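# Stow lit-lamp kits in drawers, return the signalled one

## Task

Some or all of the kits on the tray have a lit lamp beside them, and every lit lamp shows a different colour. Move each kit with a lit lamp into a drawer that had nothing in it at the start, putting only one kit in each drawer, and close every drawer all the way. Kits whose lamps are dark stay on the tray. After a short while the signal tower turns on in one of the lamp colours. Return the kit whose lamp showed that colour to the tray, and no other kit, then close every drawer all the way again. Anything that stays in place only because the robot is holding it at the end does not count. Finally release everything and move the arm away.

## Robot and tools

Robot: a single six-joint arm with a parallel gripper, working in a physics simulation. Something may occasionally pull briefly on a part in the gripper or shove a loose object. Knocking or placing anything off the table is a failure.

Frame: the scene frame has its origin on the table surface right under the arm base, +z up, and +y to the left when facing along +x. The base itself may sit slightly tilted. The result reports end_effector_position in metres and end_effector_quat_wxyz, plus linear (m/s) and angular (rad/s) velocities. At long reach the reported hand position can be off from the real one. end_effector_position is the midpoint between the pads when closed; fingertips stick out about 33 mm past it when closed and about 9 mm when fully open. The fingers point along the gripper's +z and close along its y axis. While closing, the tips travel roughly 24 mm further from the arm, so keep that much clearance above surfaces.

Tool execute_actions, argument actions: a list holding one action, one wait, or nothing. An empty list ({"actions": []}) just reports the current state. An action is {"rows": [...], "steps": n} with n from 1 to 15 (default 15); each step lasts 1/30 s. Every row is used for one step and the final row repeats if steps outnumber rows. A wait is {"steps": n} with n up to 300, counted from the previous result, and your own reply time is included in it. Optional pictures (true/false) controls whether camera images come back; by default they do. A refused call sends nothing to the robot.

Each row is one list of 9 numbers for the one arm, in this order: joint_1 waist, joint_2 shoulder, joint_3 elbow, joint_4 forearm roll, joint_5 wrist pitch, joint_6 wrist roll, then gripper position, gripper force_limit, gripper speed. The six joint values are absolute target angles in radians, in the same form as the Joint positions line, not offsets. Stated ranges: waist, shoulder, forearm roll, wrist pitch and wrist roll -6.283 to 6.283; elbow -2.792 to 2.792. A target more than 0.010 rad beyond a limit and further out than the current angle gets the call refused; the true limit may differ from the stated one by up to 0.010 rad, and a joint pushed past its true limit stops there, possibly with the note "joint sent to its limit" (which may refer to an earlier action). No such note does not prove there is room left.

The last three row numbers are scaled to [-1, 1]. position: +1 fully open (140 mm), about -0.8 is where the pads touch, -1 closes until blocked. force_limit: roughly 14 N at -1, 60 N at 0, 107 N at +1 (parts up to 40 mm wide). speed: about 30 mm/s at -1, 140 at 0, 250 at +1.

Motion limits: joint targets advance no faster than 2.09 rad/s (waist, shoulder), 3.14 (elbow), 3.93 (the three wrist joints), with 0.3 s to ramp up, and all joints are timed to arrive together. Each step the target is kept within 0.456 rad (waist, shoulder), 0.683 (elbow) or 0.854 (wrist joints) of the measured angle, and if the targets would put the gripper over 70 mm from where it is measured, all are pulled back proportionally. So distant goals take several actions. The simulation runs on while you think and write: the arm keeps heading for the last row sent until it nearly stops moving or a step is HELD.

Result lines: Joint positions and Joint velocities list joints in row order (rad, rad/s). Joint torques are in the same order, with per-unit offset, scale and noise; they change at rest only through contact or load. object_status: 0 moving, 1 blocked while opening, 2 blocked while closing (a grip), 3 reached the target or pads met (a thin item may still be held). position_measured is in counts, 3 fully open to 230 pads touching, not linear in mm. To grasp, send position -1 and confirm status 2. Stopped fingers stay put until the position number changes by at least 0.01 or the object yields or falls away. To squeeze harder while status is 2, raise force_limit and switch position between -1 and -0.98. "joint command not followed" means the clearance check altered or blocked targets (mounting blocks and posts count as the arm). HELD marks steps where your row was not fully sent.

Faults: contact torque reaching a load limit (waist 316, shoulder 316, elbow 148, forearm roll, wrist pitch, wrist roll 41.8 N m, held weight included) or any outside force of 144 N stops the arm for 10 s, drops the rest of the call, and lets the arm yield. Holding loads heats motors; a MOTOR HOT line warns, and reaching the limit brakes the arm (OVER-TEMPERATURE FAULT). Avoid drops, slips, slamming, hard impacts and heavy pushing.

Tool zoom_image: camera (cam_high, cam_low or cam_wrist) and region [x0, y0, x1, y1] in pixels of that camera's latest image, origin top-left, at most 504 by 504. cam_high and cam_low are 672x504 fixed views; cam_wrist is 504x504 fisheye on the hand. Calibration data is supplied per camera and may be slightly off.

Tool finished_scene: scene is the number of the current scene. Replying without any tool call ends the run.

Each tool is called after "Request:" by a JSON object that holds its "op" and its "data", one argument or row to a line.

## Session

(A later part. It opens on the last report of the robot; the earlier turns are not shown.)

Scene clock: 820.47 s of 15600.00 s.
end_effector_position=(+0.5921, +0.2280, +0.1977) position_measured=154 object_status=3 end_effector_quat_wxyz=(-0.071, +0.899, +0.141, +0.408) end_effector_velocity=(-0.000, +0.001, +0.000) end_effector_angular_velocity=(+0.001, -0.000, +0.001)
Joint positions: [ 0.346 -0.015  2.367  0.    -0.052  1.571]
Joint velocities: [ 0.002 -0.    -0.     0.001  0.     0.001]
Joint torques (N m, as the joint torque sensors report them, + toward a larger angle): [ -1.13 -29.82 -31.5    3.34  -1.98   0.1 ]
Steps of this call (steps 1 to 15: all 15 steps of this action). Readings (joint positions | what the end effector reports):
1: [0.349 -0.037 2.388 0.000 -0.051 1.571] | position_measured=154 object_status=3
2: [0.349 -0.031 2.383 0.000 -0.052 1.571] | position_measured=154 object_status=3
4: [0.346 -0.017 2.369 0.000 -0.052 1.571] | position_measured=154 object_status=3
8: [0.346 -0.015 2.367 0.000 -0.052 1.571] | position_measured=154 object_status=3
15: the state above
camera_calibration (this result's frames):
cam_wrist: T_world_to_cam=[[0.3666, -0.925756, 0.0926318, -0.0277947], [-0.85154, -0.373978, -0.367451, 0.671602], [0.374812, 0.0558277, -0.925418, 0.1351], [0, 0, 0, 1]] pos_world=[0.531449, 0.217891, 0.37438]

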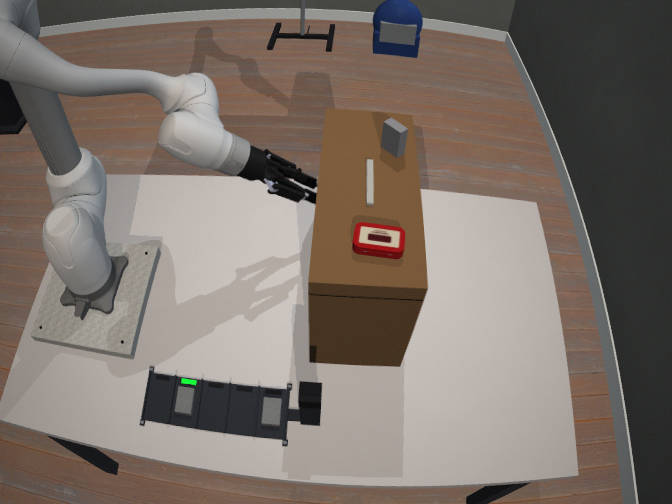

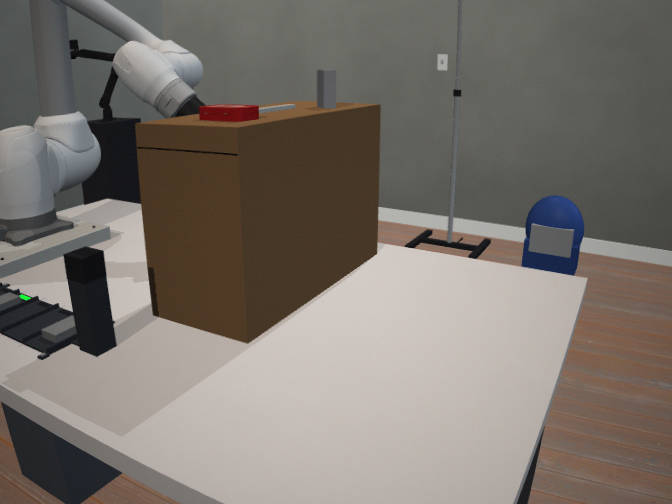

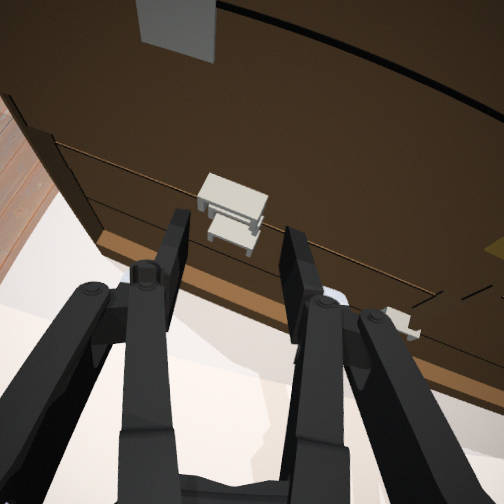

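Request:
{"op": "execute_actions", "data": {
  "actions": [
    {"rows":[[0.344,-0.003,2.357,0,-0.054,1.571,-0.2,-0.4,0.5],[0.344,-0.003,2.357,0,-0.054,1.571,-0.2,-0.4,0.5],[0.344,-0.003,2.357,0,-0.054,1.571,-0.2,-0.4,0.5],[0.344,-0.003,2.357,0,-0.054,1.571,-0.2,-0.4,0.5],[0.343,0.002,2.354,0,-0.056,1.571,-0.2,-0.4,0.5],[0.343,0.002,2.354,0,-0.056,1.571,-0.2,-0.4,0.5],[0.343,0.002,2.354,0,-0.056,1.571,-0.2,-0.4,0.5],[0.343,0.002,2.354,0,-0.056,1.571,-1,-0.4,0.5]],"steps":15}
  ],
  "pictures": false
}}

Request:
{"op": "execute_actions", "data": {
  "actions": [
    {"steps":10}
  ]
}}

Scene clock: 828.97 s of 15600.00 s.
end_effector_position=(+0.6013, +0.2289, +0.1960) position_measured=191 object_status=0 end_effector_quat_wxyz=(-0.070, +0.900, +0.139, +0.408) end_effector_velocity=(+0.000, +0.001, +0.002) end_effector_angular_velocity=(+0.000, -0.003, +0.001)
Joint positions: [ 0.343  0.002  2.354  0.    -0.056  1.571]
Joint velocities: [ 0.001 -0.002 -0.001 -0.    -0.    -0.001]
Joint torques (N m, as the joint torque sensors report them, + toward a larger angle): [-39.44 -31.31 -55.18   5.08 -11.26   0.62]
Steps of this call (steps 1 to 15: the robot went on to your last target; steps 16 to 90: nothing new was sent; then 5.00 s passed at rest; steps 91 to 105: all 15 steps of this action). Readings (joint positions | what the end effector reports):
91: [0.346 -0.015 2.367 0.000 -0.052 1.571] | position_measured=154 object_status=3
92: [0.346 -0.012 2.365 0.000 -0.052 1.571] | position_measured=154 object_status=3
94: [0.344 -0.004 2.358 0.000 -0.053 1.571] | position_measured=154 object_status=3
98: [0.343 0.002 2.354 0.000 -0.056 1.571] | position_measured=154 object_status=0
105: the state above

Scene clock: 829.30 s of 15600.00 s.
end_effector_position=(+0.6013, +0.2289, +0.1962) position_measured=191 object_status=2 end_effector_quat_wxyz=(-0.070, +0.900, +0.139, +0.408) end_effector_velocity=(-0.000, +0.001, +0.000) end_effector_angular_velocity=(+0.000, +0.000, +0.002)
Joint positions: [ 0.343  0.002  2.354  0.    -0.056  1.571]
Joint velocities: [ 0.002 -0.    -0.     0.     0.     0.   ]
Joint torques (N m, as the joint torque sensors report them, + toward a larger angle): [-37.92 -34.02 -58.56   4.88 -13.02   0.62]
Steps of this call (steps 1 to 10: the robot went on to your last target). Readings (joint positions | what the end effector reports):
1: [0.343 0.002 2.354 0.000 -0.056 1.571] | position_measured=191 object_status=0
2: [0.343 0.002 2.354 0.000 -0.056 1.571] | position_measured=191 object_status=0
4: [0.343 0.002 2.354 0.000 -0.056 1.571] | position_measured=191 object_status=2
8: [0.343 0.002 2.354 0.000 -0.056 1.571] | position_measured=191 object_status=2
10: the state above
camera_calibration (this result's frames):
cam_wrist: T_world_to_cam=[[0.363859, -0.926835, 0.0926454, -0.0282343], [-0.852696, -0.37147, -0.367313, 0.679356], [0.374854, 0.0546518, -0.925472, 0.130483], [0, 0, 0, 1]] pos_world=[0.540646, 0.219061, 0.372911]

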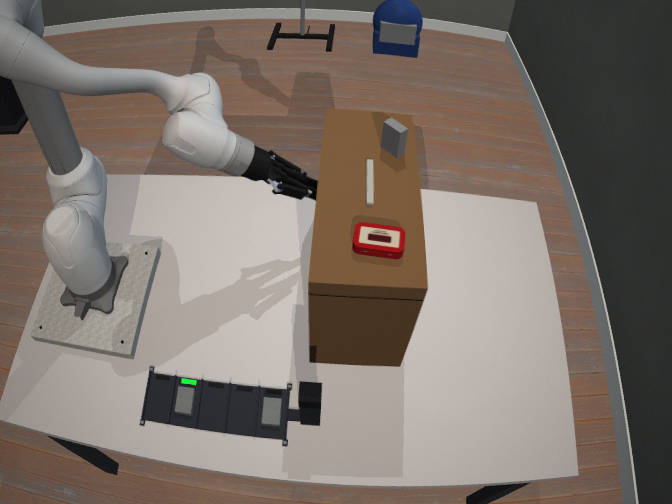

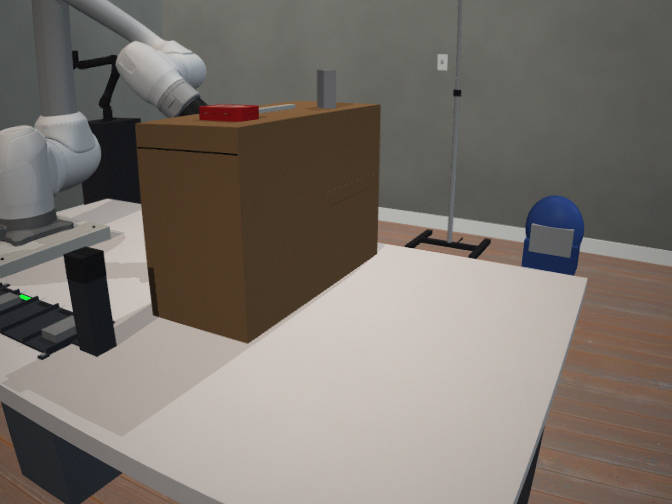

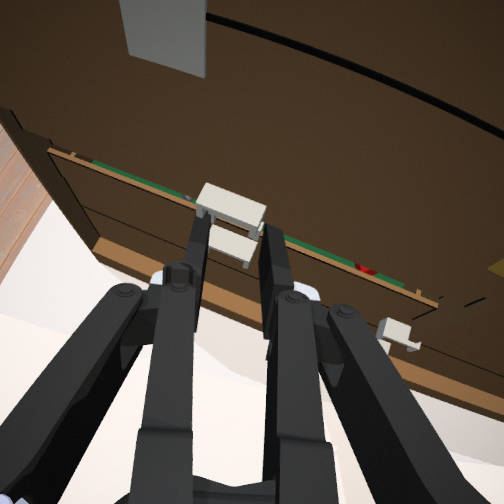

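Request:
{"op": "execute_actions", "data": {
  "actions": [
    {"rows":[[0.346,-0.003,2.359,0,-0.056,1.571,-1,-0.4,0.5],[0.347,-0.008,2.364,0,-0.056,1.571,-1,-0.4,0.5],[0.349,-0.013,2.369,0,-0.055,1.571,-1,-0.4,0.5],[0.35,-0.018,2.374,0,-0.055,1.571,-1,-0.4,0.5],[0.352,-0.023,2.379,0,-0.054,1.571,-1,-0.4,0.5],[0.353,-0.029,2.384,0,-0.053,1.571,-1,-0.4,0.5],[0.355,-0.035,2.389,0,-0.052,1.571,-1,-0.4,0.5],[0.357,-0.042,2.395,0,-0.052,1.571,-1,-0.4,0.5],[0.359,-0.049,2.401,0,-0.051,1.571,-1,-0.4,0.5],[0.361,-0.056,2.407,0,-0.05,1.571,-1,-0.4,0.5],[0.363,-0.063,2.413,0,-0.049,1.571,-1,-0.4,0.5]],"steps":15}
  ]
}}

Scene clock: 837.83 s of 15600.00 s.
end_effector_position=(+0.5606, +0.2285, +0.1968) position_measured=192 object_status=2 end_effector_quat_wxyz=(-0.074, +0.898, +0.148, +0.407) end_effector_velocity=(-0.002, +0.001, -0.000) end_effector_angular_velocity=(+0.000, +0.001, +0.002)
Joint positions: [ 0.363 -0.063  2.413  0.    -0.049  1.571]
Joint velocities: [ 0.002 -0.003  0.002 -0.     0.002  0.001]
Joint torques (N m, as the joint torque sensors report them, + toward a larger angle): [-13.96 -38.31 -44.2    3.75  -7.71   0.22]
Steps of this call (steps 1 to 15: the robot went on to your last target; steps 16 to 90: nothing new was sent; then 5.03 s passed at rest; steps 91 to 105: all 15 steps of this action). Readings (joint positions | what the end effector reports):
91: [0.343 0.002 2.354 0.000 -0.056 1.571] | position_measured=191 object_status=2
92: [0.344 0.000 2.355 0.000 -0.056 1.571] | position_measured=191 object_status=2
94: [0.347 -0.008 2.364 0.000 -0.056 1.571] | position_measured=191 object_status=2
98: [0.353 -0.029 2.383 0.000 -0.053 1.571] | position_measured=192 object_status=2
105: the state above
camera_calibration (this result's frames):
cam_wrist: T_world_to_cam=[[0.382294, -0.919373, 0.0927582, -0.0259772], [-0.845412, -0.388518, -0.366514, 0.64433], [0.373002, 0.0616974, -0.925777, 0.145746], [0, 0, 0, 1]] pos_world=[0.500291, 0.217459, 0.373494]

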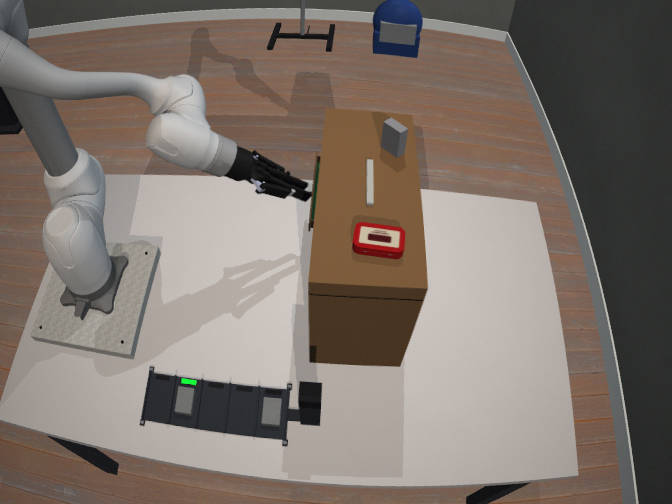

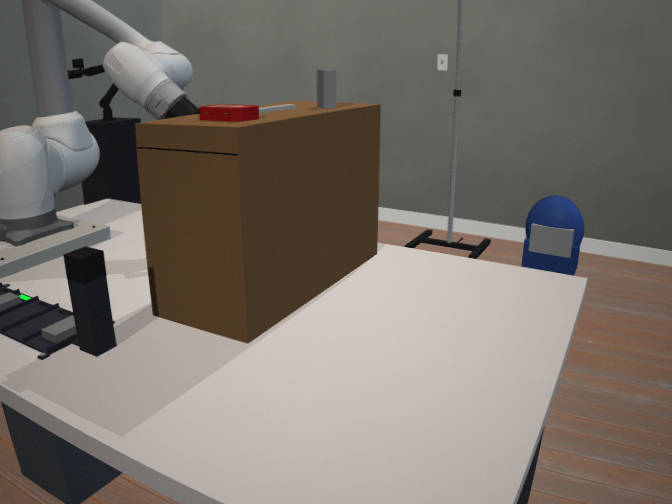

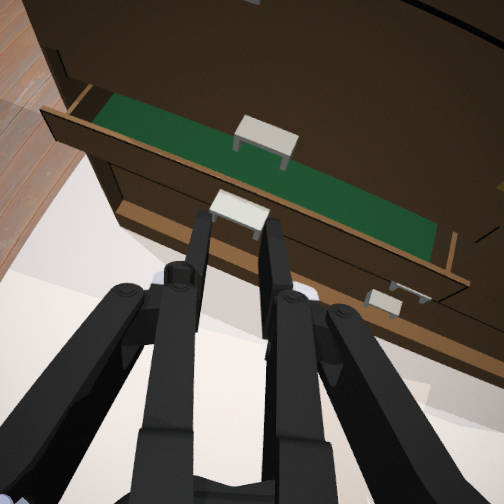

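Request:
{"op": "execute_actions", "data": {
  "actions": [
    {"rows":[[0.366,-0.072,2.42,0,-0.048,1.571,-1,-0.4,0.5],[0.369,-0.081,2.428,0,-0.047,1.571,-1,-0.4,0.5],[0.372,-0.09,2.435,0,-0.046,1.571,-1,-0.4,0.5],[0.376,-0.099,2.443,0,-0.044,1.571,-1,-0.4,0.5],[0.379,-0.107,2.45,0,-0.043,1.571,-1,-0.4,0.5],[0.382,-0.116,2.458,0,-0.042,1.571,-1,-0.4,0.5],[0.385,-0.125,2.465,0,-0.04,1.571,-1,-0.4,0.5],[0.389,-0.134,2.472,0,-0.038,1.571,-1,-0.4,0.5],[0.392,-0.142,2.479,0,-0.037,1.571,-1,-0.4,0.5],[0.396,-0.151,2.486,0,-0.035,1.571,-1,-0.4,0.5],[0.399,-0.16,2.493,0,-0.033,1.571,-1,-0.4,0.5],[0.403,-0.169,2.5,0,-0.031,1.571,-1,-0.4,0.5]],"steps":15}
  ]
}}

Scene clock: 843.50 s of 15600.00 s.
end_effector_position=(+0.4978, +0.2296, +0.1967) position_measured=193 object_status=2 end_effector_quat_wxyz=(-0.082, +0.895, +0.166, +0.406) end_effector_velocity=(-0.024, +0.002, +0.000) end_effector_angular_velocity=(+0.001, -0.002, +0.020)
Joint positions: [ 0.402 -0.168  2.499  0.    -0.031  1.571]
Joint velocities: [ 0.019 -0.041  0.031  0.     0.008 -0.   ]
Joint torques (N m, as the joint torque sensors report them, + toward a larger angle): [ 46.24   6.62 -52.79   1.79  -7.64  -1.15]
Steps of this call (steps 1 to 15: the robot went on to your last target; steps 16 to 90: nothing new was sent; then 2.17 s passed at rest; steps 91 to 105: all 15 steps of this action). Readings (joint positions | what the end effector reports):
91: [0.363 -0.063 2.413 0.000 -0.049 1.571] | position_measured=192 object_status=2
92: [0.364 -0.066 2.415 0.000 -0.049 1.571] | position_measured=192 object_status=2
94: [0.368 -0.080 2.427 0.000 -0.047 1.571] | position_measured=193 object_status=0
98: [0.381 -0.114 2.456 0.000 -0.042 1.571] | position_measured=193 object_status=0
105: the state above
camera_calibration (this result's frames):
cam_wrist: T_world_to_cam=[[0.41804, -0.903617, 0.0933723, -0.0224476], [-0.828793, -0.421457, -0.36807, 0.59118], [0.371947, 0.0764817, -0.925098, 0.166076], [0, 0, 0, 1]] pos_world=[0.437578, 0.216171, 0.373329]

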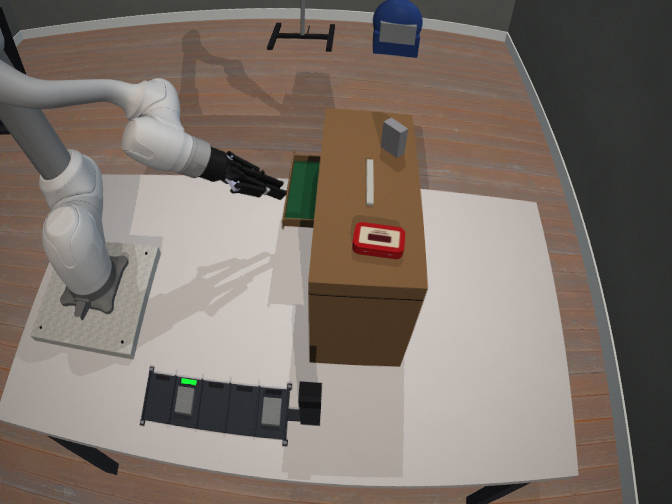

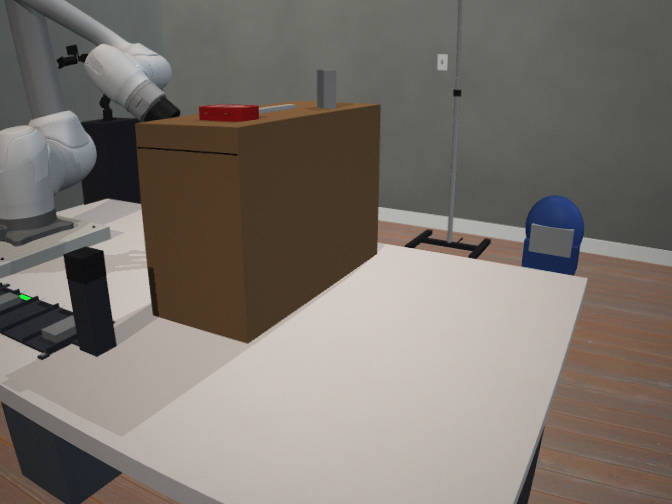

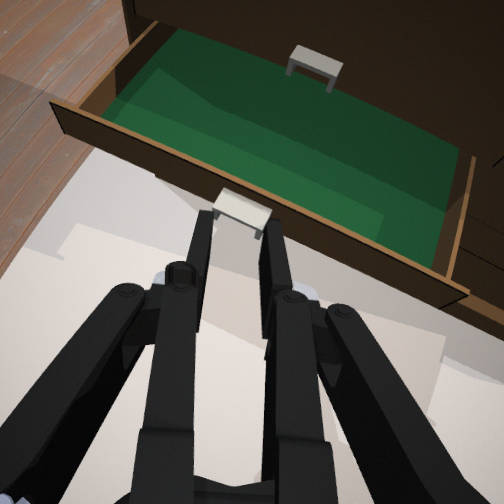

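Request:
{"op": "execute_actions", "data": {
  "actions": [
    {"rows":[[0.401,-0.175,2.505,0,-0.03,1.571,-1,-0.4,0.5],[0.401,-0.175,2.505,0,-0.03,1.571,-1,-0.4,0.5],[0.402,-0.182,2.51,0,-0.028,1.571,-1,-0.4,0.5],[0.402,-0.182,2.51,0,-0.028,1.571,-1,-0.4,0.5],[0.402,-0.182,2.51,0,-0.028,1.571,-1,-0.4,0.5],[0.402,-0.182,2.51,0,-0.028,1.571,-0.18,-0.4,0.5],[0.402,-0.182,2.51,0,-0.028,1.571,-0.18,-0.4,0.5],[0.402,-0.182,2.51,0,-0.028,1.571,-0.18,-0.4,0.5],[0.402,-0.182,2.51,0,-0.028,1.571,-0.18,-0.4,0.5],[0.402,-0.182,2.51,0,-0.028,1.571,-0.18,-0.4,0.5],[0.41,-0.27,2.54,0,0.03,1.571,-0.18,-0.4,0.5]],"steps":15}
  ],
  "pictures": false
}}

Request:
{"op": "execute_actions", "data": {
  "actions": [
    {"rows":[[0.2,-0.35,2.3,0,0.8,0.5,-0.25,0,0.5]],"steps":15}
  ],
  "pictures": false
}}

Request:
{"op": "execute_actions", "data": {
  "actions": [
    {"rows":[[-0.76,-0.1,2.2,0,1.04,-0.76,-0.25,0,0.5]],"steps":15}
  ],
  "pictures": false
}}

Request:
{"op": "execute_actions", "data": {
  "actions": [
    {"steps":15}
  ],
  "pictures": false
}}

Request:
{"op": "execute_actions", "data": {
  "actions": [
    {"rows":[[-0.762,0.085,2.29,0,0.767,-0.762,-0.25,0,0.5]],"steps":15}
  ]
}}

Scene clock: 852.77 s of 15600.00 s.
end_effector_position=(+0.4721, +0.2220, +0.2039) position_measured=151 object_status=0 end_effector_quat_wxyz=(-0.083, +0.894, +0.168, +0.406) end_effector_velocity=(-0.235, -0.058, +0.088) end_effector_angular_velocity=(+0.005, -0.015, +0.065)
Joint positions: [ 0.407 -0.236  2.528  0.     0.007  1.571]
Joint velocities: [ 0.065 -0.666  0.229 -0.     0.422 -0.   ]
Joint torques (N m, as the joint torque sensors report them, + toward a larger angle): [ -1.41 -12.79 -31.91   3.21  -1.45   0.18]
Steps of this call (steps 1 to 15: the robot went on to your last target; steps 16 to 90: nothing new was sent; then 5.77 s passed at rest; steps 91 to 105: all 15 steps of this action). Readings (joint positions | what the end effector reports):
91: [0.403 -0.169 2.500 0.000 -0.031 1.571] | position_measured=193 object_status=2
92: [0.403 -0.171 2.502 0.000 -0.031 1.571] | position_measured=193 object_status=2
94: [0.402 -0.177 2.506 0.000 -0.029 1.571] | position_measured=193 object_status=2
98: [0.402 -0.182 2.510 0.000 -0.028 1.571] | position_measured=190 object_status=0
105: the state above

Scene clock: 853.27 s of 15600.00 s.
end_effector_position=(+0.4268, +0.1142, +0.2498) position_measured=160 object_status=3 end_effector_quat_wxyz=(+0.076, +0.820, +0.529, +0.205) end_effector_velocity=(-0.096, -0.153, +0.118) end_effector_angular_velocity=(-0.800, +0.412, +1.219)
Joint positions: [ 0.22  -0.344  2.322  0.     0.732  0.613]
Joint velocities: [-0.293 -0.092 -0.336 -0.001  1.    -1.664]
Joint torques (N m, as the joint torque sensors report them, + toward a larger angle): [  1.23  -2.48 -33.7    3.76  -1.01   0.1 ]
Steps of this call (steps 1 to 15: all 15 steps of this action). Readings (joint positions | what the end effector reports):
1: [0.409 -0.255 2.535 0.000 0.020 1.571] | position_measured=151 object_status=0
2: [0.408 -0.267 2.536 0.000 0.035 1.565] | position_measured=154 object_status=0
4: [0.396 -0.283 2.523 0.000 0.099 1.514] | position_measured=160 object_status=0
8: [0.331 -0.309 2.450 0.000 0.353 1.238] | position_measured=160 object_status=0
15: the state above

Scene clock: 853.77 s of 15600.00 s.
end_effector_position=(+0.4228, -0.0665, +0.2120) position_measured=160 object_status=3 end_effector_quat_wxyz=(+0.060, +0.706, +0.705, +0.047) end_effector_velocity=(-0.076, -0.414, -0.068) end_effector_angular_velocity=(-0.110, +0.399, +0.345)
Joint positions: [-0.2   -0.193  2.237  0.     0.951 -0.23 ]
Joint velocities: [-0.987  0.236 -0.093  0.     0.226 -1.341]
Joint torques (N m, as the joint torque sensors report them, + toward a larger angle): [ -0.62 -18.79 -36.76   4.01  -0.09   0.34]
Steps of this call (steps 1 to 15: all 15 steps of this action). Readings (joint positions | what the end effector reports):
1: [0.211 -0.346 2.313 0.000 0.762 0.563] | position_measured=160 object_status=3
2: [0.202 -0.347 2.305 0.000 0.784 0.518] | position_measured=160 object_status=3
4: [0.162 -0.332 2.292 0.000 0.817 0.411] | position_measured=160 object_status=3
8: [0.032 -0.267 2.266 0.000 0.878 0.171] | position_measured=160 object_status=3
15: the state above

Scene clock: 854.27 s of 15600.00 s.
end_effector_position=(+0.3356, -0.2587, +0.1879) position_measured=160 object_status=3 end_effector_quat_wxyz=(+0.005, +0.715, +0.699, +0.009) end_effector_velocity=(-0.221, -0.275, -0.036) end_effector_angular_velocity=(+0.126, +0.158, -0.104)
Joint positions: [-0.702 -0.109  2.203  0.     1.031 -0.709]
Joint velocities: [-0.836  0.13  -0.051 -0.     0.121 -0.728]
Joint torques (N m, as the joint torque sensors report them, + toward a larger angle): [  8.93 -34.26 -33.78   4.09   0.11   0.27]
Steps of this call (steps 1 to 15: the robot went on to your last target). Readings (joint positions | what the end effector reports):
1: [-0.233 -0.185 2.234 0.000 0.958 -0.273] | position_measured=160 object_status=3
2: [-0.267 -0.178 2.231 0.000 0.965 -0.313] | position_measured=160 object_status=3
4: [-0.334 -0.166 2.226 0.000 0.977 -0.384] | position_measured=160 object_status=3
8: [-0.469 -0.145 2.218 0.000 0.997 -0.504] | position_measured=160 object_status=3
15: the state above

Scene clock: 854.77 s of 15600.00 s.
end_effector_position=(+0.3337, -0.2896, +0.0660) position_measured=160 object_status=3 end_effector_quat_wxyz=(-0.003, +0.718, +0.696, +0.008) end_effector_velocity=(-0.000, +0.000, -0.001) end_effector_angular_velocity=(+0.001, +0.002, -0.000)
Joint positions: [-0.762  0.085  2.29   0.     0.767 -0.762]
Joint velocities: [-0.     0.002  0.    -0.    -0.     0.   ]
Joint torques (N m, as the joint torque sensors report them, + toward a larger angle): [ -1.16 -38.97 -28.6    3.18   0.23   0.11]
Steps of this call (steps 1 to 15: all 15 steps of this action). Readings (joint positions | what the end effector reports):
1: [-0.727 -0.105 2.202 0.000 1.035 -0.731] | position_measured=160 object_status=3
2: [-0.745 -0.099 2.202 0.000 1.034 -0.746] | position_measured=160 object_status=3
4: [-0.758 -0.067 2.214 0.000 0.997 -0.749] | position_measured=160 object_status=3
8: [-0.759 0.034 2.265 0.000 0.844 -0.756] | position_measured=160 object_status=3
15: the state above
camera_calibration (this result's frames):
cam_wrist: T_world_to_cam=[[0.995551, 0.0886377, 0.0319697, -0.312062], [0.0653072, -0.893648, 0.443992, -0.300434], [0.067924, -0.439929, -0.89546, 0.0957728], [0, 0, 0, 1]] pos_world=[0.323788, -0.198688, 0.229127]

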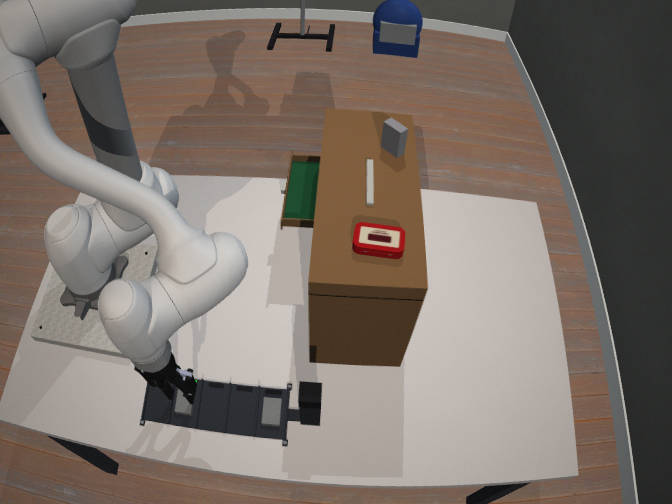

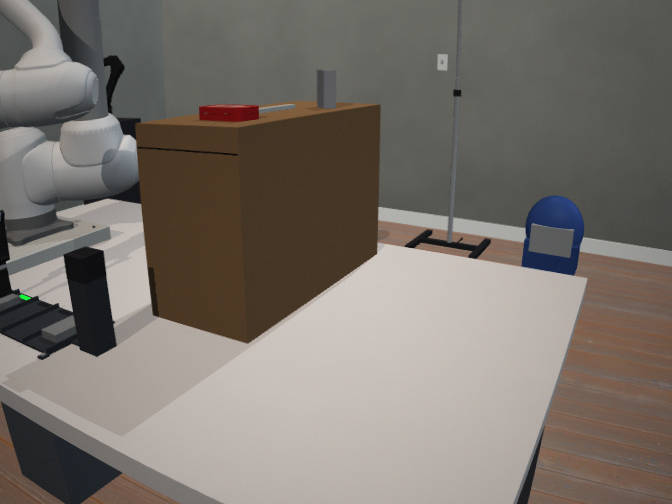

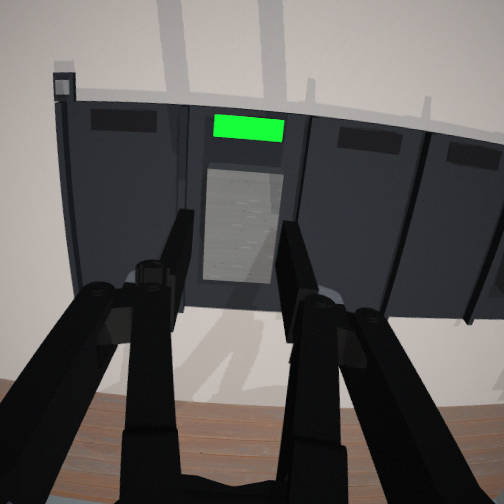

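Request:
{"op": "execute_actions", "data": {
  "actions": [
    {"rows":[[-0.766,0.091,2.284,0,0.767,-0.766,-0.25,0,0.5],[-0.766,0.091,2.284,0,0.767,-0.766,-0.25,0,0.5],[-0.766,0.091,2.284,0,0.767,-0.766,-0.25,0,0.5],[-0.766,0.102,2.29,0,0.75,-0.766,-0.25,0,0.5],[-0.766,0.102,2.29,0,0.75,-0.766,-0.25,0,0.5],[-0.766,0.112,2.296,0,0.734,-0.766,-0.25,0,0.5],[-0.766,0.112,2.296,0,0.734,-0.766,-0.25,0,0.5],[-0.766,0.12,2.3,0,0.722,-0.766,-0.25,0,0.5],[-0.766,0.12,2.3,0,0.722,-0.766,-0.25,0,0.5],[-0.766,0.12,2.3,0,0.722,-0.766,-0.25,0,0.5],[-0.766,0.12,2.3,0,0.722,-0.766,-1,0,0.5]],"steps":15}
  ],
  "pictures": false
}}

Request:
{"op": "execute_actions", "data": {
  "actions": [
    {"steps":12}
  ]
}}

Scene clock: 861.83 s of 15600.00 s.
end_effector_position=(+0.3348, -0.2929, +0.0466) position_measured=175 object_status=0 end_effector_quat_wxyz=(-0.003, +0.718, +0.696, +0.008) end_effector_velocity=(-0.000, +0.000, -0.000) end_effector_angular_velocity=(+0.001, +0.001, +0.001)
Joint positions: [-0.766  0.12   2.3    0.     0.722 -0.766]
Joint velocities: [ 0.001  0.001  0.    -0.     0.001 -0.   ]
Joint torques (N m, as the joint torque sensors report them, + toward a larger angle): [ -0.57 -26.49 -21.46   3.38  -4.12   0.15]
Steps of this call (steps 1 to 15: the robot went on to your last target; steps 16 to 90: nothing new was sent; then 3.57 s passed at rest; steps 91 to 105: all 15 steps of this action). Readings (joint positions | what the end effector reports):
91: [-0.762 0.085 2.290 0.000 0.767 -0.762] | position_measured=160 object_status=3
92: [-0.763 0.087 2.288 0.000 0.767 -0.764] | position_measured=160 object_status=3
94: [-0.766 0.091 2.285 0.000 0.767 -0.766] | position_measured=160 object_status=3
98: [-0.766 0.109 2.294 0.000 0.738 -0.766] | position_measured=160 object_status=3
105: the state above

Scene clock: 862.23 s of 15600.00 s.
end_effector_position=(+0.3347, -0.2929, +0.0465) position_measured=175 object_status=2 end_effector_quat_wxyz=(-0.003, +0.718, +0.696, +0.008) end_effector_velocity=(+0.001, +0.000, -0.000) end_effector_angular_velocity=(-0.000, -0.001, +0.001)
Joint positions: [-0.766  0.12   2.3    0.     0.722 -0.766]
Joint velocities: [ 0.002  0.    -0.     0.    -0.001  0.   ]
Joint torques (N m, as the joint torque sensors report them, + toward a larger angle): [ -0.5  -21.12 -18.86   3.41  -4.48   0.21]
Steps of this call (steps 1 to 12: the robot went on to your last target). Readings (joint positions | what the end effector reports):
1: [-0.766 0.120 2.300 0.000 0.722 -0.766] | position_measured=175 object_status=0
2: [-0.766 0.120 2.300 0.000 0.722 -0.766] | position_measured=175 object_status=0
4: [-0.766 0.120 2.300 0.000 0.722 -0.766] | position_measured=175 object_status=0
8: [-0.766 0.120 2.300 0.000 0.722 -0.766] | position_measured=175 object_status=0
12: the state above
camera_calibration (this result's frames):
cam_wrist: T_world_to_cam=[[0.995567, 0.0885215, 0.0317702, -0.312249], [0.0653071, -0.893754, 0.443777, -0.294779], [0.0676786, -0.439735, -0.895574, 0.076977], [0, 0, 0, 1]] pos_world=[0.324906, -0.20197, 0.209675]

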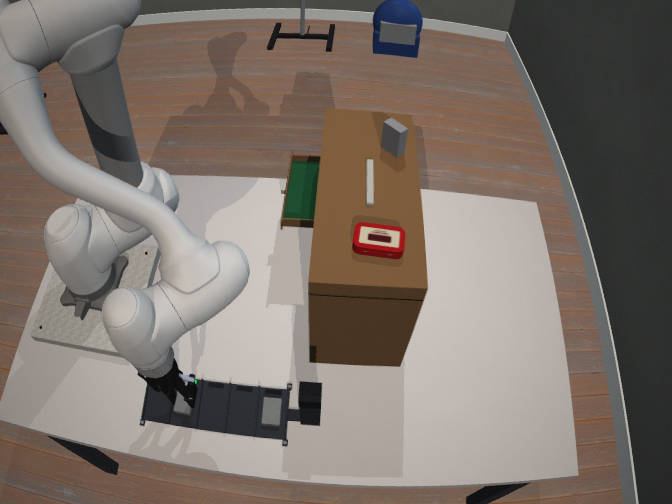

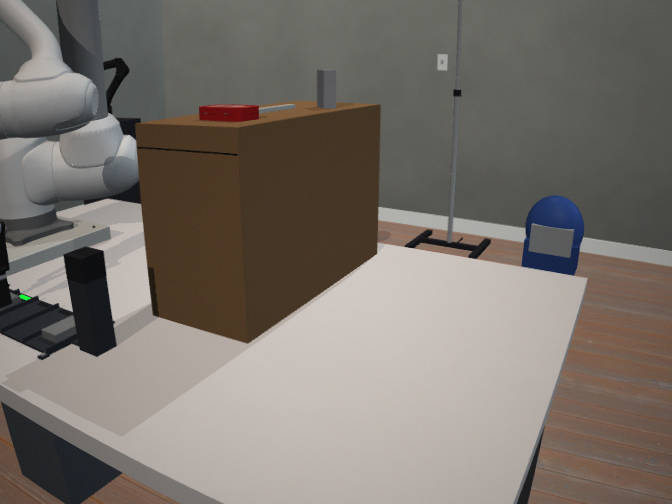

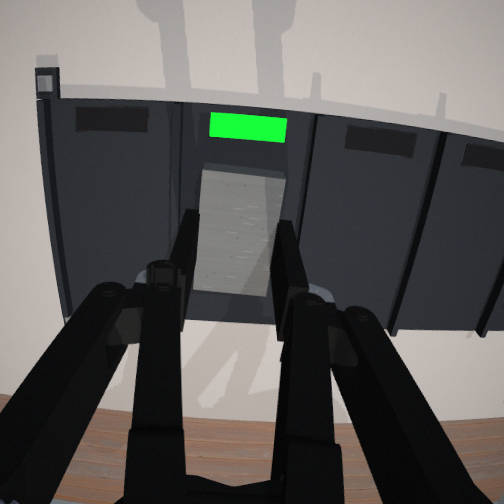

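Request:
{"op": "execute_actions", "data": {
  "actions": [
    {"rows":[[-0.766,0.03,2.15,0,0.96,-0.766,-1,0,0.5],[-0.766,0.03,2.15,0,0.96,-0.766,-1,0,0.5],[-0.766,0.03,2.15,0,0.96,-0.766,-1,0,0.5],[-0.766,0.03,2.15,0,0.96,-0.766,-1,0,0.5],[-0.766,0.03,2.15,0,0.96,-0.766,-1,0,0.5],[-0.766,0.03,2.15,0,0.96,-0.766,-1,0,0.5],[-0.6,-0.12,1.9,0,1.36,-1.1,-1,0,0.5]],"steps":15}
  ],
  "pictures": false
}}

Request:
{"op": "execute_actions", "data": {
  "actions": [
    {"rows":[[0.25,-0.1,1.8,0,1.44,-1.297,-1,0,0.5]],"steps":15}
  ],
  "pictures": false
}}

Request:
{"op": "execute_actions", "data": {
  "actions": [
    {"steps":22}
  ],
  "pictures": false
}}

Request:
{"op": "execute_actions", "data": {
  "actions": [
    {"rows":[[0.274,0.11,1.785,0,1.246,-1.297,-1,0,0.5]],"steps":15}
  ]
}}

Scene clock: 871.03 s of 15600.00 s.
end_effector_position=(+0.3905, -0.2912, +0.2535) position_measured=175 object_status=2 end_effector_quat_wxyz=(-0.001, +0.615, +0.789, +0.008) end_effector_velocity=(+0.099, +0.154, +0.506) end_effector_angular_velocity=(-0.016, -0.024, +1.176)
Joint positions: [-0.674 -0.049  2.018  0.     1.171 -0.951]
Joint velocities: [ 0.392 -0.374 -0.624 -0.     0.989 -0.784]
Joint torques (N m, as the joint torque sensors report them, + toward a larger angle): [  2.05 -36.1  -36.92   4.19   0.15  -0.04]
Steps of this call (steps 1 to 15: the robot went on to your last target; steps 16 to 90: nothing new was sent; then 5.30 s passed at rest; steps 91 to 105: all 15 steps of this action). Readings (joint positions | what the end effector reports):
91: [-0.766 0.120 2.300 0.000 0.722 -0.766] | position_measured=175 object_status=2
92: [-0.766 0.118 2.297 0.000 0.727 -0.766] | position_measured=175 object_status=2
94: [-0.766 0.099 2.265 0.000 0.780 -0.766] | position_measured=175 object_status=2
98: [-0.765 0.040 2.167 0.000 0.933 -0.769] | position_measured=175 object_status=2
105: the state above

Scene clock: 871.53 s of 15600.00 s.
end_effector_position=(+0.4784, -0.1167, +0.3547) position_measured=175 object_status=2 end_effector_quat_wxyz=(+0.002, +0.338, +0.941, +0.008) end_effector_velocity=(+0.104, +0.423, +0.106) end_effector_angular_velocity=(-0.011, -0.021, +1.143)
Joint positions: [-0.269 -0.088  1.87   0.     1.358 -1.181]
Joint velocities: [ 0.886 -0.028 -0.156 -0.     0.179 -0.257]
Joint torques (N m, as the joint torque sensors report them, + toward a larger angle): [  0.3  -33.91 -39.39   4.39   0.32   0.17]
Steps of this call (steps 1 to 15: all 15 steps of this action). Readings (joint positions | what the end effector reports):
1: [-0.661 -0.062 1.997 0.000 1.204 -0.977] | position_measured=175 object_status=2
2: [-0.645 -0.072 1.979 0.000 1.233 -1.001] | position_measured=175 object_status=2
4: [-0.593 -0.075 1.957 0.000 1.257 -1.036] | position_measured=175 object_status=2
8: [-0.476 -0.080 1.918 0.000 1.302 -1.102] | position_measured=175 object_status=2
15: the state above

Scene clock: 872.27 s of 15600.00 s.
end_effector_position=(+0.4707, +0.1357, +0.4030) position_measured=175 object_status=2 end_effector_quat_wxyz=(+0.004, +0.027, +1.000, +0.008) end_effector_velocity=(+0.000, -0.001, +0.000) end_effector_angular_velocity=(-0.000, -0.001, -0.002)
Joint positions: [ 0.25  -0.1    1.8    0.     1.44  -1.297]
Joint velocities: [-0.001 -0.001 -0.    -0.    -0.     0.   ]
Joint torques (N m, as the joint torque sensors report them, + toward a larger angle): [  0.6  -30.96 -41.62   4.57   0.03   0.19]
Steps of this call (steps 1 to 22: the robot went on to your last target). Readings (joint positions | what the end effector reports):
1: [-0.239 -0.089 1.865 0.000 1.364 -1.189] | position_measured=175 object_status=2
2: [-0.209 -0.090 1.860 0.000 1.369 -1.197] | position_measured=175 object_status=2
4: [-0.148 -0.091 1.852 0.000 1.379 -1.211] | position_measured=175 object_status=2
8: [-0.028 -0.094 1.836 0.000 1.398 -1.237] | position_measured=175 object_status=2
22: the state above

Scene clock: 872.77 s of 15600.00 s.
end_effector_position=(+0.5700, +0.1741, +0.2980) position_measured=175 object_status=2 end_effector_quat_wxyz=(+0.004, +0.015, +1.000, +0.008) end_effector_velocity=(+0.001, +0.001, -0.001) end_effector_angular_velocity=(+0.000, -0.002, +0.001)
Joint positions: [ 0.274  0.11   1.785  0.     1.246 -1.297]
Joint velocities: [ 0.001  0.001  0.    -0.    -0.003  0.001]
Joint torques (N m, as the joint torque sensors report them, + toward a larger angle): [ -2.04 -46.15 -36.24   4.14  -0.11   0.09]
Steps of this call (steps 1 to 15: all 15 steps of this action). Readings (joint positions | what the end effector reports):
1: [0.250 -0.100 1.800 0.000 1.440 -1.297] | position_measured=175 object_status=2
2: [0.250 -0.097 1.800 0.000 1.438 -1.297] | position_measured=175 object_status=2
4: [0.253 -0.070 1.798 0.000 1.412 -1.297] | position_measured=175 object_status=2
8: [0.264 0.027 1.791 0.000 1.323 -1.297] | position_measured=175 object_status=2
15: the state above
camera_calibration (this result's frames):
cam_wrist: T_world_to_cam=[[-0.0894327, 0.995293, 0.0373417, -0.136895], [0.882859, 0.0618634, 0.465546, -0.64328], [0.461044, 0.0746025, -0.884236, 0.17447], [0, 0, 0, 1]] pos_world=[0.475244, 0.16303, 0.458861]

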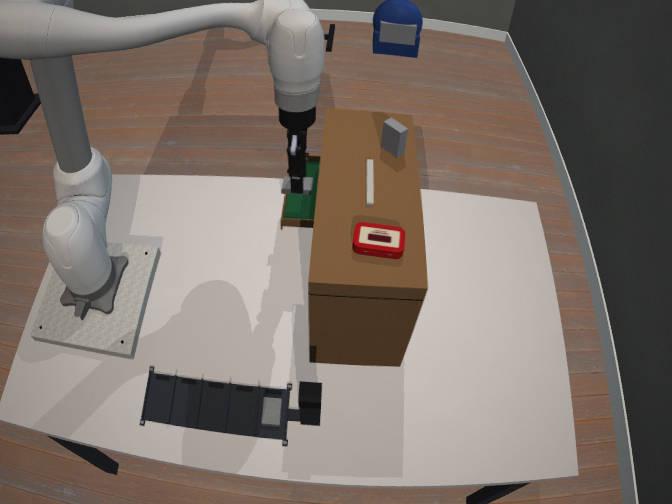

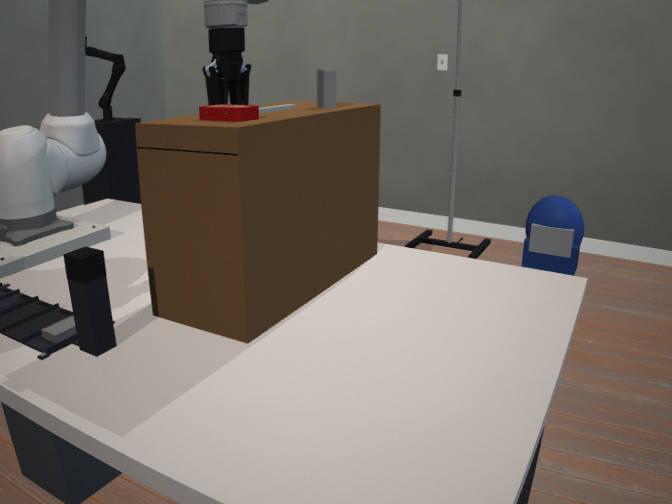

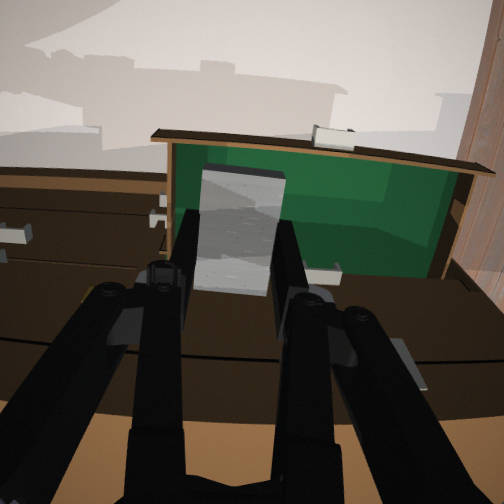

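Request:
{"op": "execute_actions", "data": {
  "actions": [
    {"rows":[[0.286,0.115,1.785,0,1.241,-1.285,-1,0,0.5],[0.286,0.115,1.785,0,1.241,-1.285,-1,0,0.5],[0.286,0.115,1.785,0,1.241,-1.285,-1,0,0.5],[0.286,0.115,1.785,0,1.241,-1.285,-1,0,0.5],[0.286,0.127,1.815,0,1.2,-1.285,-1,0,0.5],[0.286,0.127,1.815,0,1.2,-1.285,-1,0,0.5],[0.286,0.127,1.815,0,1.2,-1.285,-1,0,0.5],[0.286,0.139,1.844,0,1.159,-1.285,-1,0,0.5]],"steps":15}
  ]
}}

Scene clock: 877.33 s of 15600.00 s.
end_effector_position=(+0.5681, +0.1816, +0.2497) position_measured=175 object_status=2 end_effector_quat_wxyz=(+0.004, +0.015, +1.000, +0.008) end_effector_velocity=(+0.000, -0.000, +0.000) end_effector_angular_velocity=(+0.000, -0.001, -0.001)
Joint positions: [ 0.286  0.139  1.844  0.     1.159 -1.285]
Joint velocities: [-0.     0.    -0.    -0.    -0.001  0.001]
Joint torques (N m, as the joint torque sensors report them, + toward a larger angle): [ -2.33 -48.97 -37.81   4.25   0.08   0.15]
Steps of this call (steps 1 to 15: the robot went on to your last target; steps 16 to 90: nothing new was sent; then 1.07 s passed at rest; steps 91 to 105: all 15 steps of this action). Readings (joint positions | what the end effector reports):
91: [0.274 0.110 1.785 0.000 1.246 -1.297] | position_measured=175 object_status=2
92: [0.277 0.111 1.785 0.000 1.245 -1.294] | position_measured=175 object_status=2
94: [0.285 0.115 1.785 0.000 1.241 -1.286] | position_measured=175 object_status=2
98: [0.286 0.126 1.812 0.000 1.205 -1.285] | position_measured=175 object_status=2
105: the state above
camera_calibration (this result's frames):
cam_wrist: T_world_to_cam=[[-0.0893672, 0.995306, 0.0371393, -0.14274], [0.883444, 0.0619938, 0.464417, -0.619653], [0.459935, 0.0743141, -0.884838, 0.132943], [0, 0, 0, 1]] pos_world=[0.473527, 0.170605, 0.410712]

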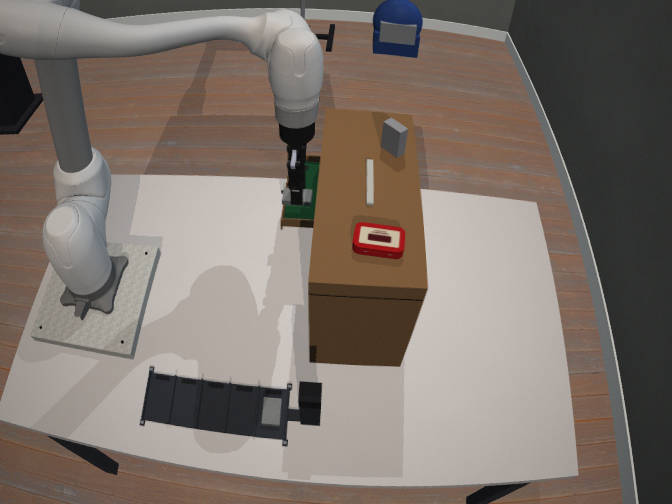

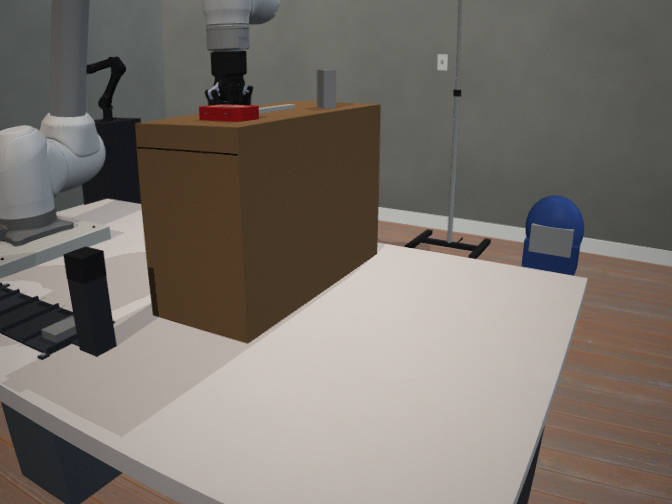

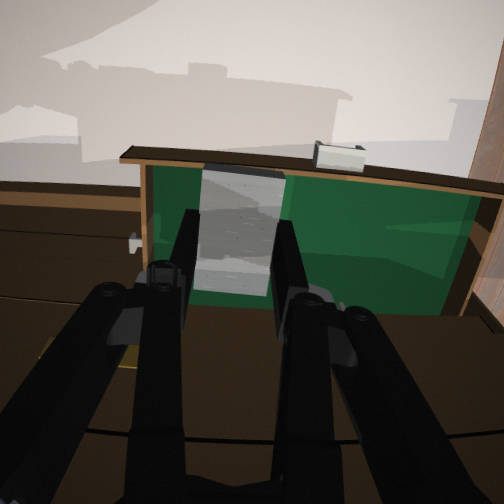

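Request:
{"op": "execute_actions", "data": {
  "actions": [
    {"rows":[[0.284,0.152,1.832,0,1.157,-1.287,-1,0,0.5],[0.284,0.152,1.832,0,1.157,-1.287,-1,0,0.5],[0.284,0.152,1.832,0,1.157,-1.287,-1,0,0.5],[0.284,0.152,1.832,0,1.157,-1.287,-1,0,0.5],[0.284,0.157,1.84,0,1.144,-1.287,-1,0,0.5],[0.284,0.157,1.84,0,1.144,-1.287,-1,0,0.5],[0.284,0.162,1.848,0,1.131,-1.287,-1,0,0.5],[0.284,0.162,1.848,0,1.131,-1.287,-1,0,0.5],[0.284,0.167,1.856,0,1.118,-1.287,-1,0,0.5]],"steps":15}
  ]
}}

Scene clock: 882.73 s of 15600.00 s.
end_effector_position=(+0.5765, +0.1829, +0.2268) position_measured=175 object_status=2 end_effector_quat_wxyz=(+0.004, +0.015, +1.000, +0.008) end_effector_velocity=(-0.000, -0.001, -0.001) end_effector_angular_velocity=(-0.001, +0.002, -0.001)
Joint positions: [ 0.284  0.167  1.856  0.     1.118 -1.287]
Joint velocities: [-0.001  0.001  0.001 -0.     0.    -0.   ]
Joint torques (N m, as the joint torque sensors report them, + toward a larger angle): [ -0.6  -53.41 -38.     4.09   0.18   0.06]
Steps of this call (steps 1 to 15: the robot went on to your last target; steps 16 to 90: nothing new was sent; then 1.90 s passed at rest; steps 91 to 105: all 15 steps of this action). Readings (joint positions | what the end effector reports):
91: [0.286 0.139 1.844 0.000 1.159 -1.285] | position_measured=175 object_status=2
92: [0.286 0.142 1.842 0.000 1.159 -1.285] | position_measured=175 object_status=2
94: [0.285 0.151 1.833 0.000 1.157 -1.287] | position_measured=175 object_status=2
98: [0.284 0.158 1.842 0.000 1.140 -1.287] | position_measured=175 object_status=2
105: the state above
camera_calibration (this result's frames):
cam_wrist: T_world_to_cam=[[-0.0894562, 0.995292, 0.0373074, -0.142402], [0.882979, 0.0619199, 0.465311, -0.616432], [0.46081, 0.0745666, -0.884361, 0.108114], [0, 0, 0, 1]] pos_world=[0.481738, 0.171839, 0.387757]

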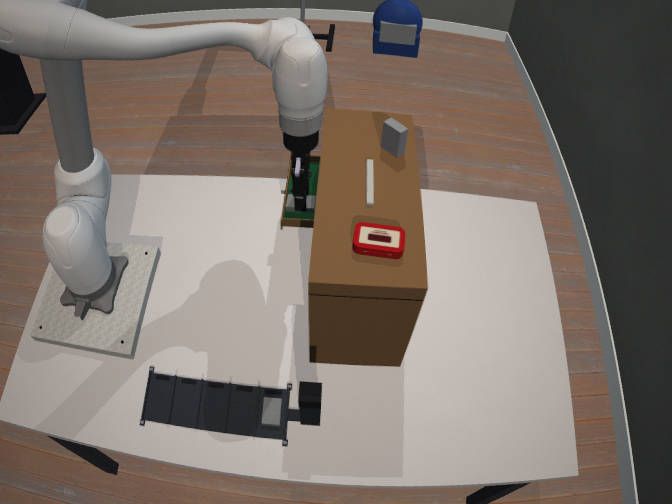

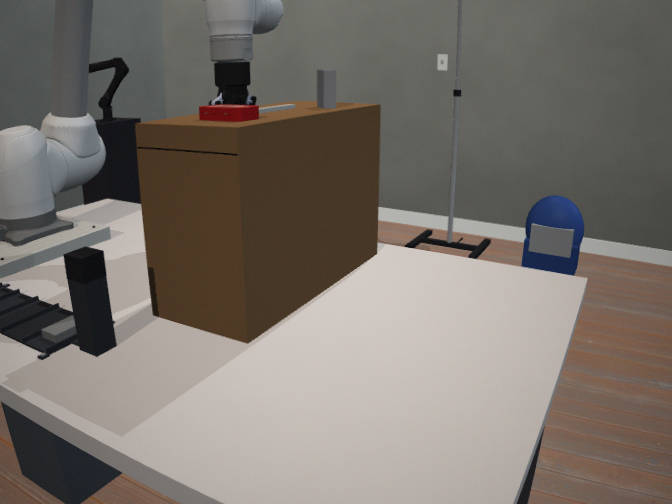

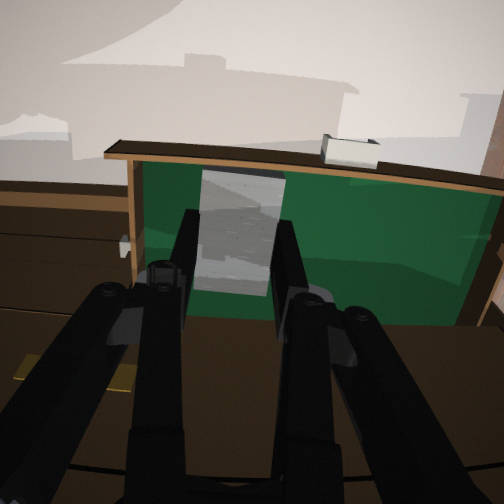

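Descend ~8 mm more gradually.

Request:
{"op": "execute_actions", "data": {
  "actions": [
    {"rows":[[0.284,0.168,1.861,0,1.112,-1.287,-1,0,0.5],[0.284,0.168,1.861,0,1.112,-1.287,-1,0,0.5],[0.284,0.168,1.861,0,1.112,-1.287,-1,0,0.5],[0.284,0.169,1.866,0,1.106,-1.287,-1,0,0.5],[0.284,0.169,1.866,0,1.106,-1.287,-1,0,0.5],[0.284,0.169,1.866,0,1.106,-1.287,-1,0,0.5],[0.284,0.17,1.871,0,1.1,-1.287,-1,0,0.5]],"steps":15}
  ],
  "pictures": false
}}

Scene clock: 887.17 s of 15600.00 s.
end_effector_position=(+0.5740, +0.1824, +0.2174) position_measured=175 object_status=2 end_effector_quat_wxyz=(+0.004, +0.015, +1.000, +0.008) end_effector_velocity=(-0.000, +0.000, +0.000) end_effector_angular_velocity=(+0.001, -0.001, -0.000)
Joint positions: [ 0.284  0.17   1.871  0.     1.1   -1.287]
Joint velocities: [-0.    -0.001  0.     0.001 -0.     0.   ]
Joint torques (N m, as the joint torque sensors report them, + toward a larger angle): [ -1.27 -52.15 -34.95   4.26  -0.07   0.28]
Steps of this call (steps 1 to 15: the robot went on to your last target; steps 16 to 90: nothing new was sent; then 0.93 s passed at rest; steps 91 to 105: all 15 steps of this action). Readings (joint positions | what the end effector reports):
91: [0.284 0.167 1.856 0.000 1.118 -1.287] | position_measured=175 object_status=2
92: [0.284 0.167 1.858 0.000 1.115 -1.287] | position_measured=175 object_status=2
94: [0.284 0.168 1.861 0.000 1.112 -1.287] | position_measured=175 object_status=2
98: [0.284 0.169 1.868 0.000 1.103 -1.287] | position_measured=175 object_status=2
105: the state above


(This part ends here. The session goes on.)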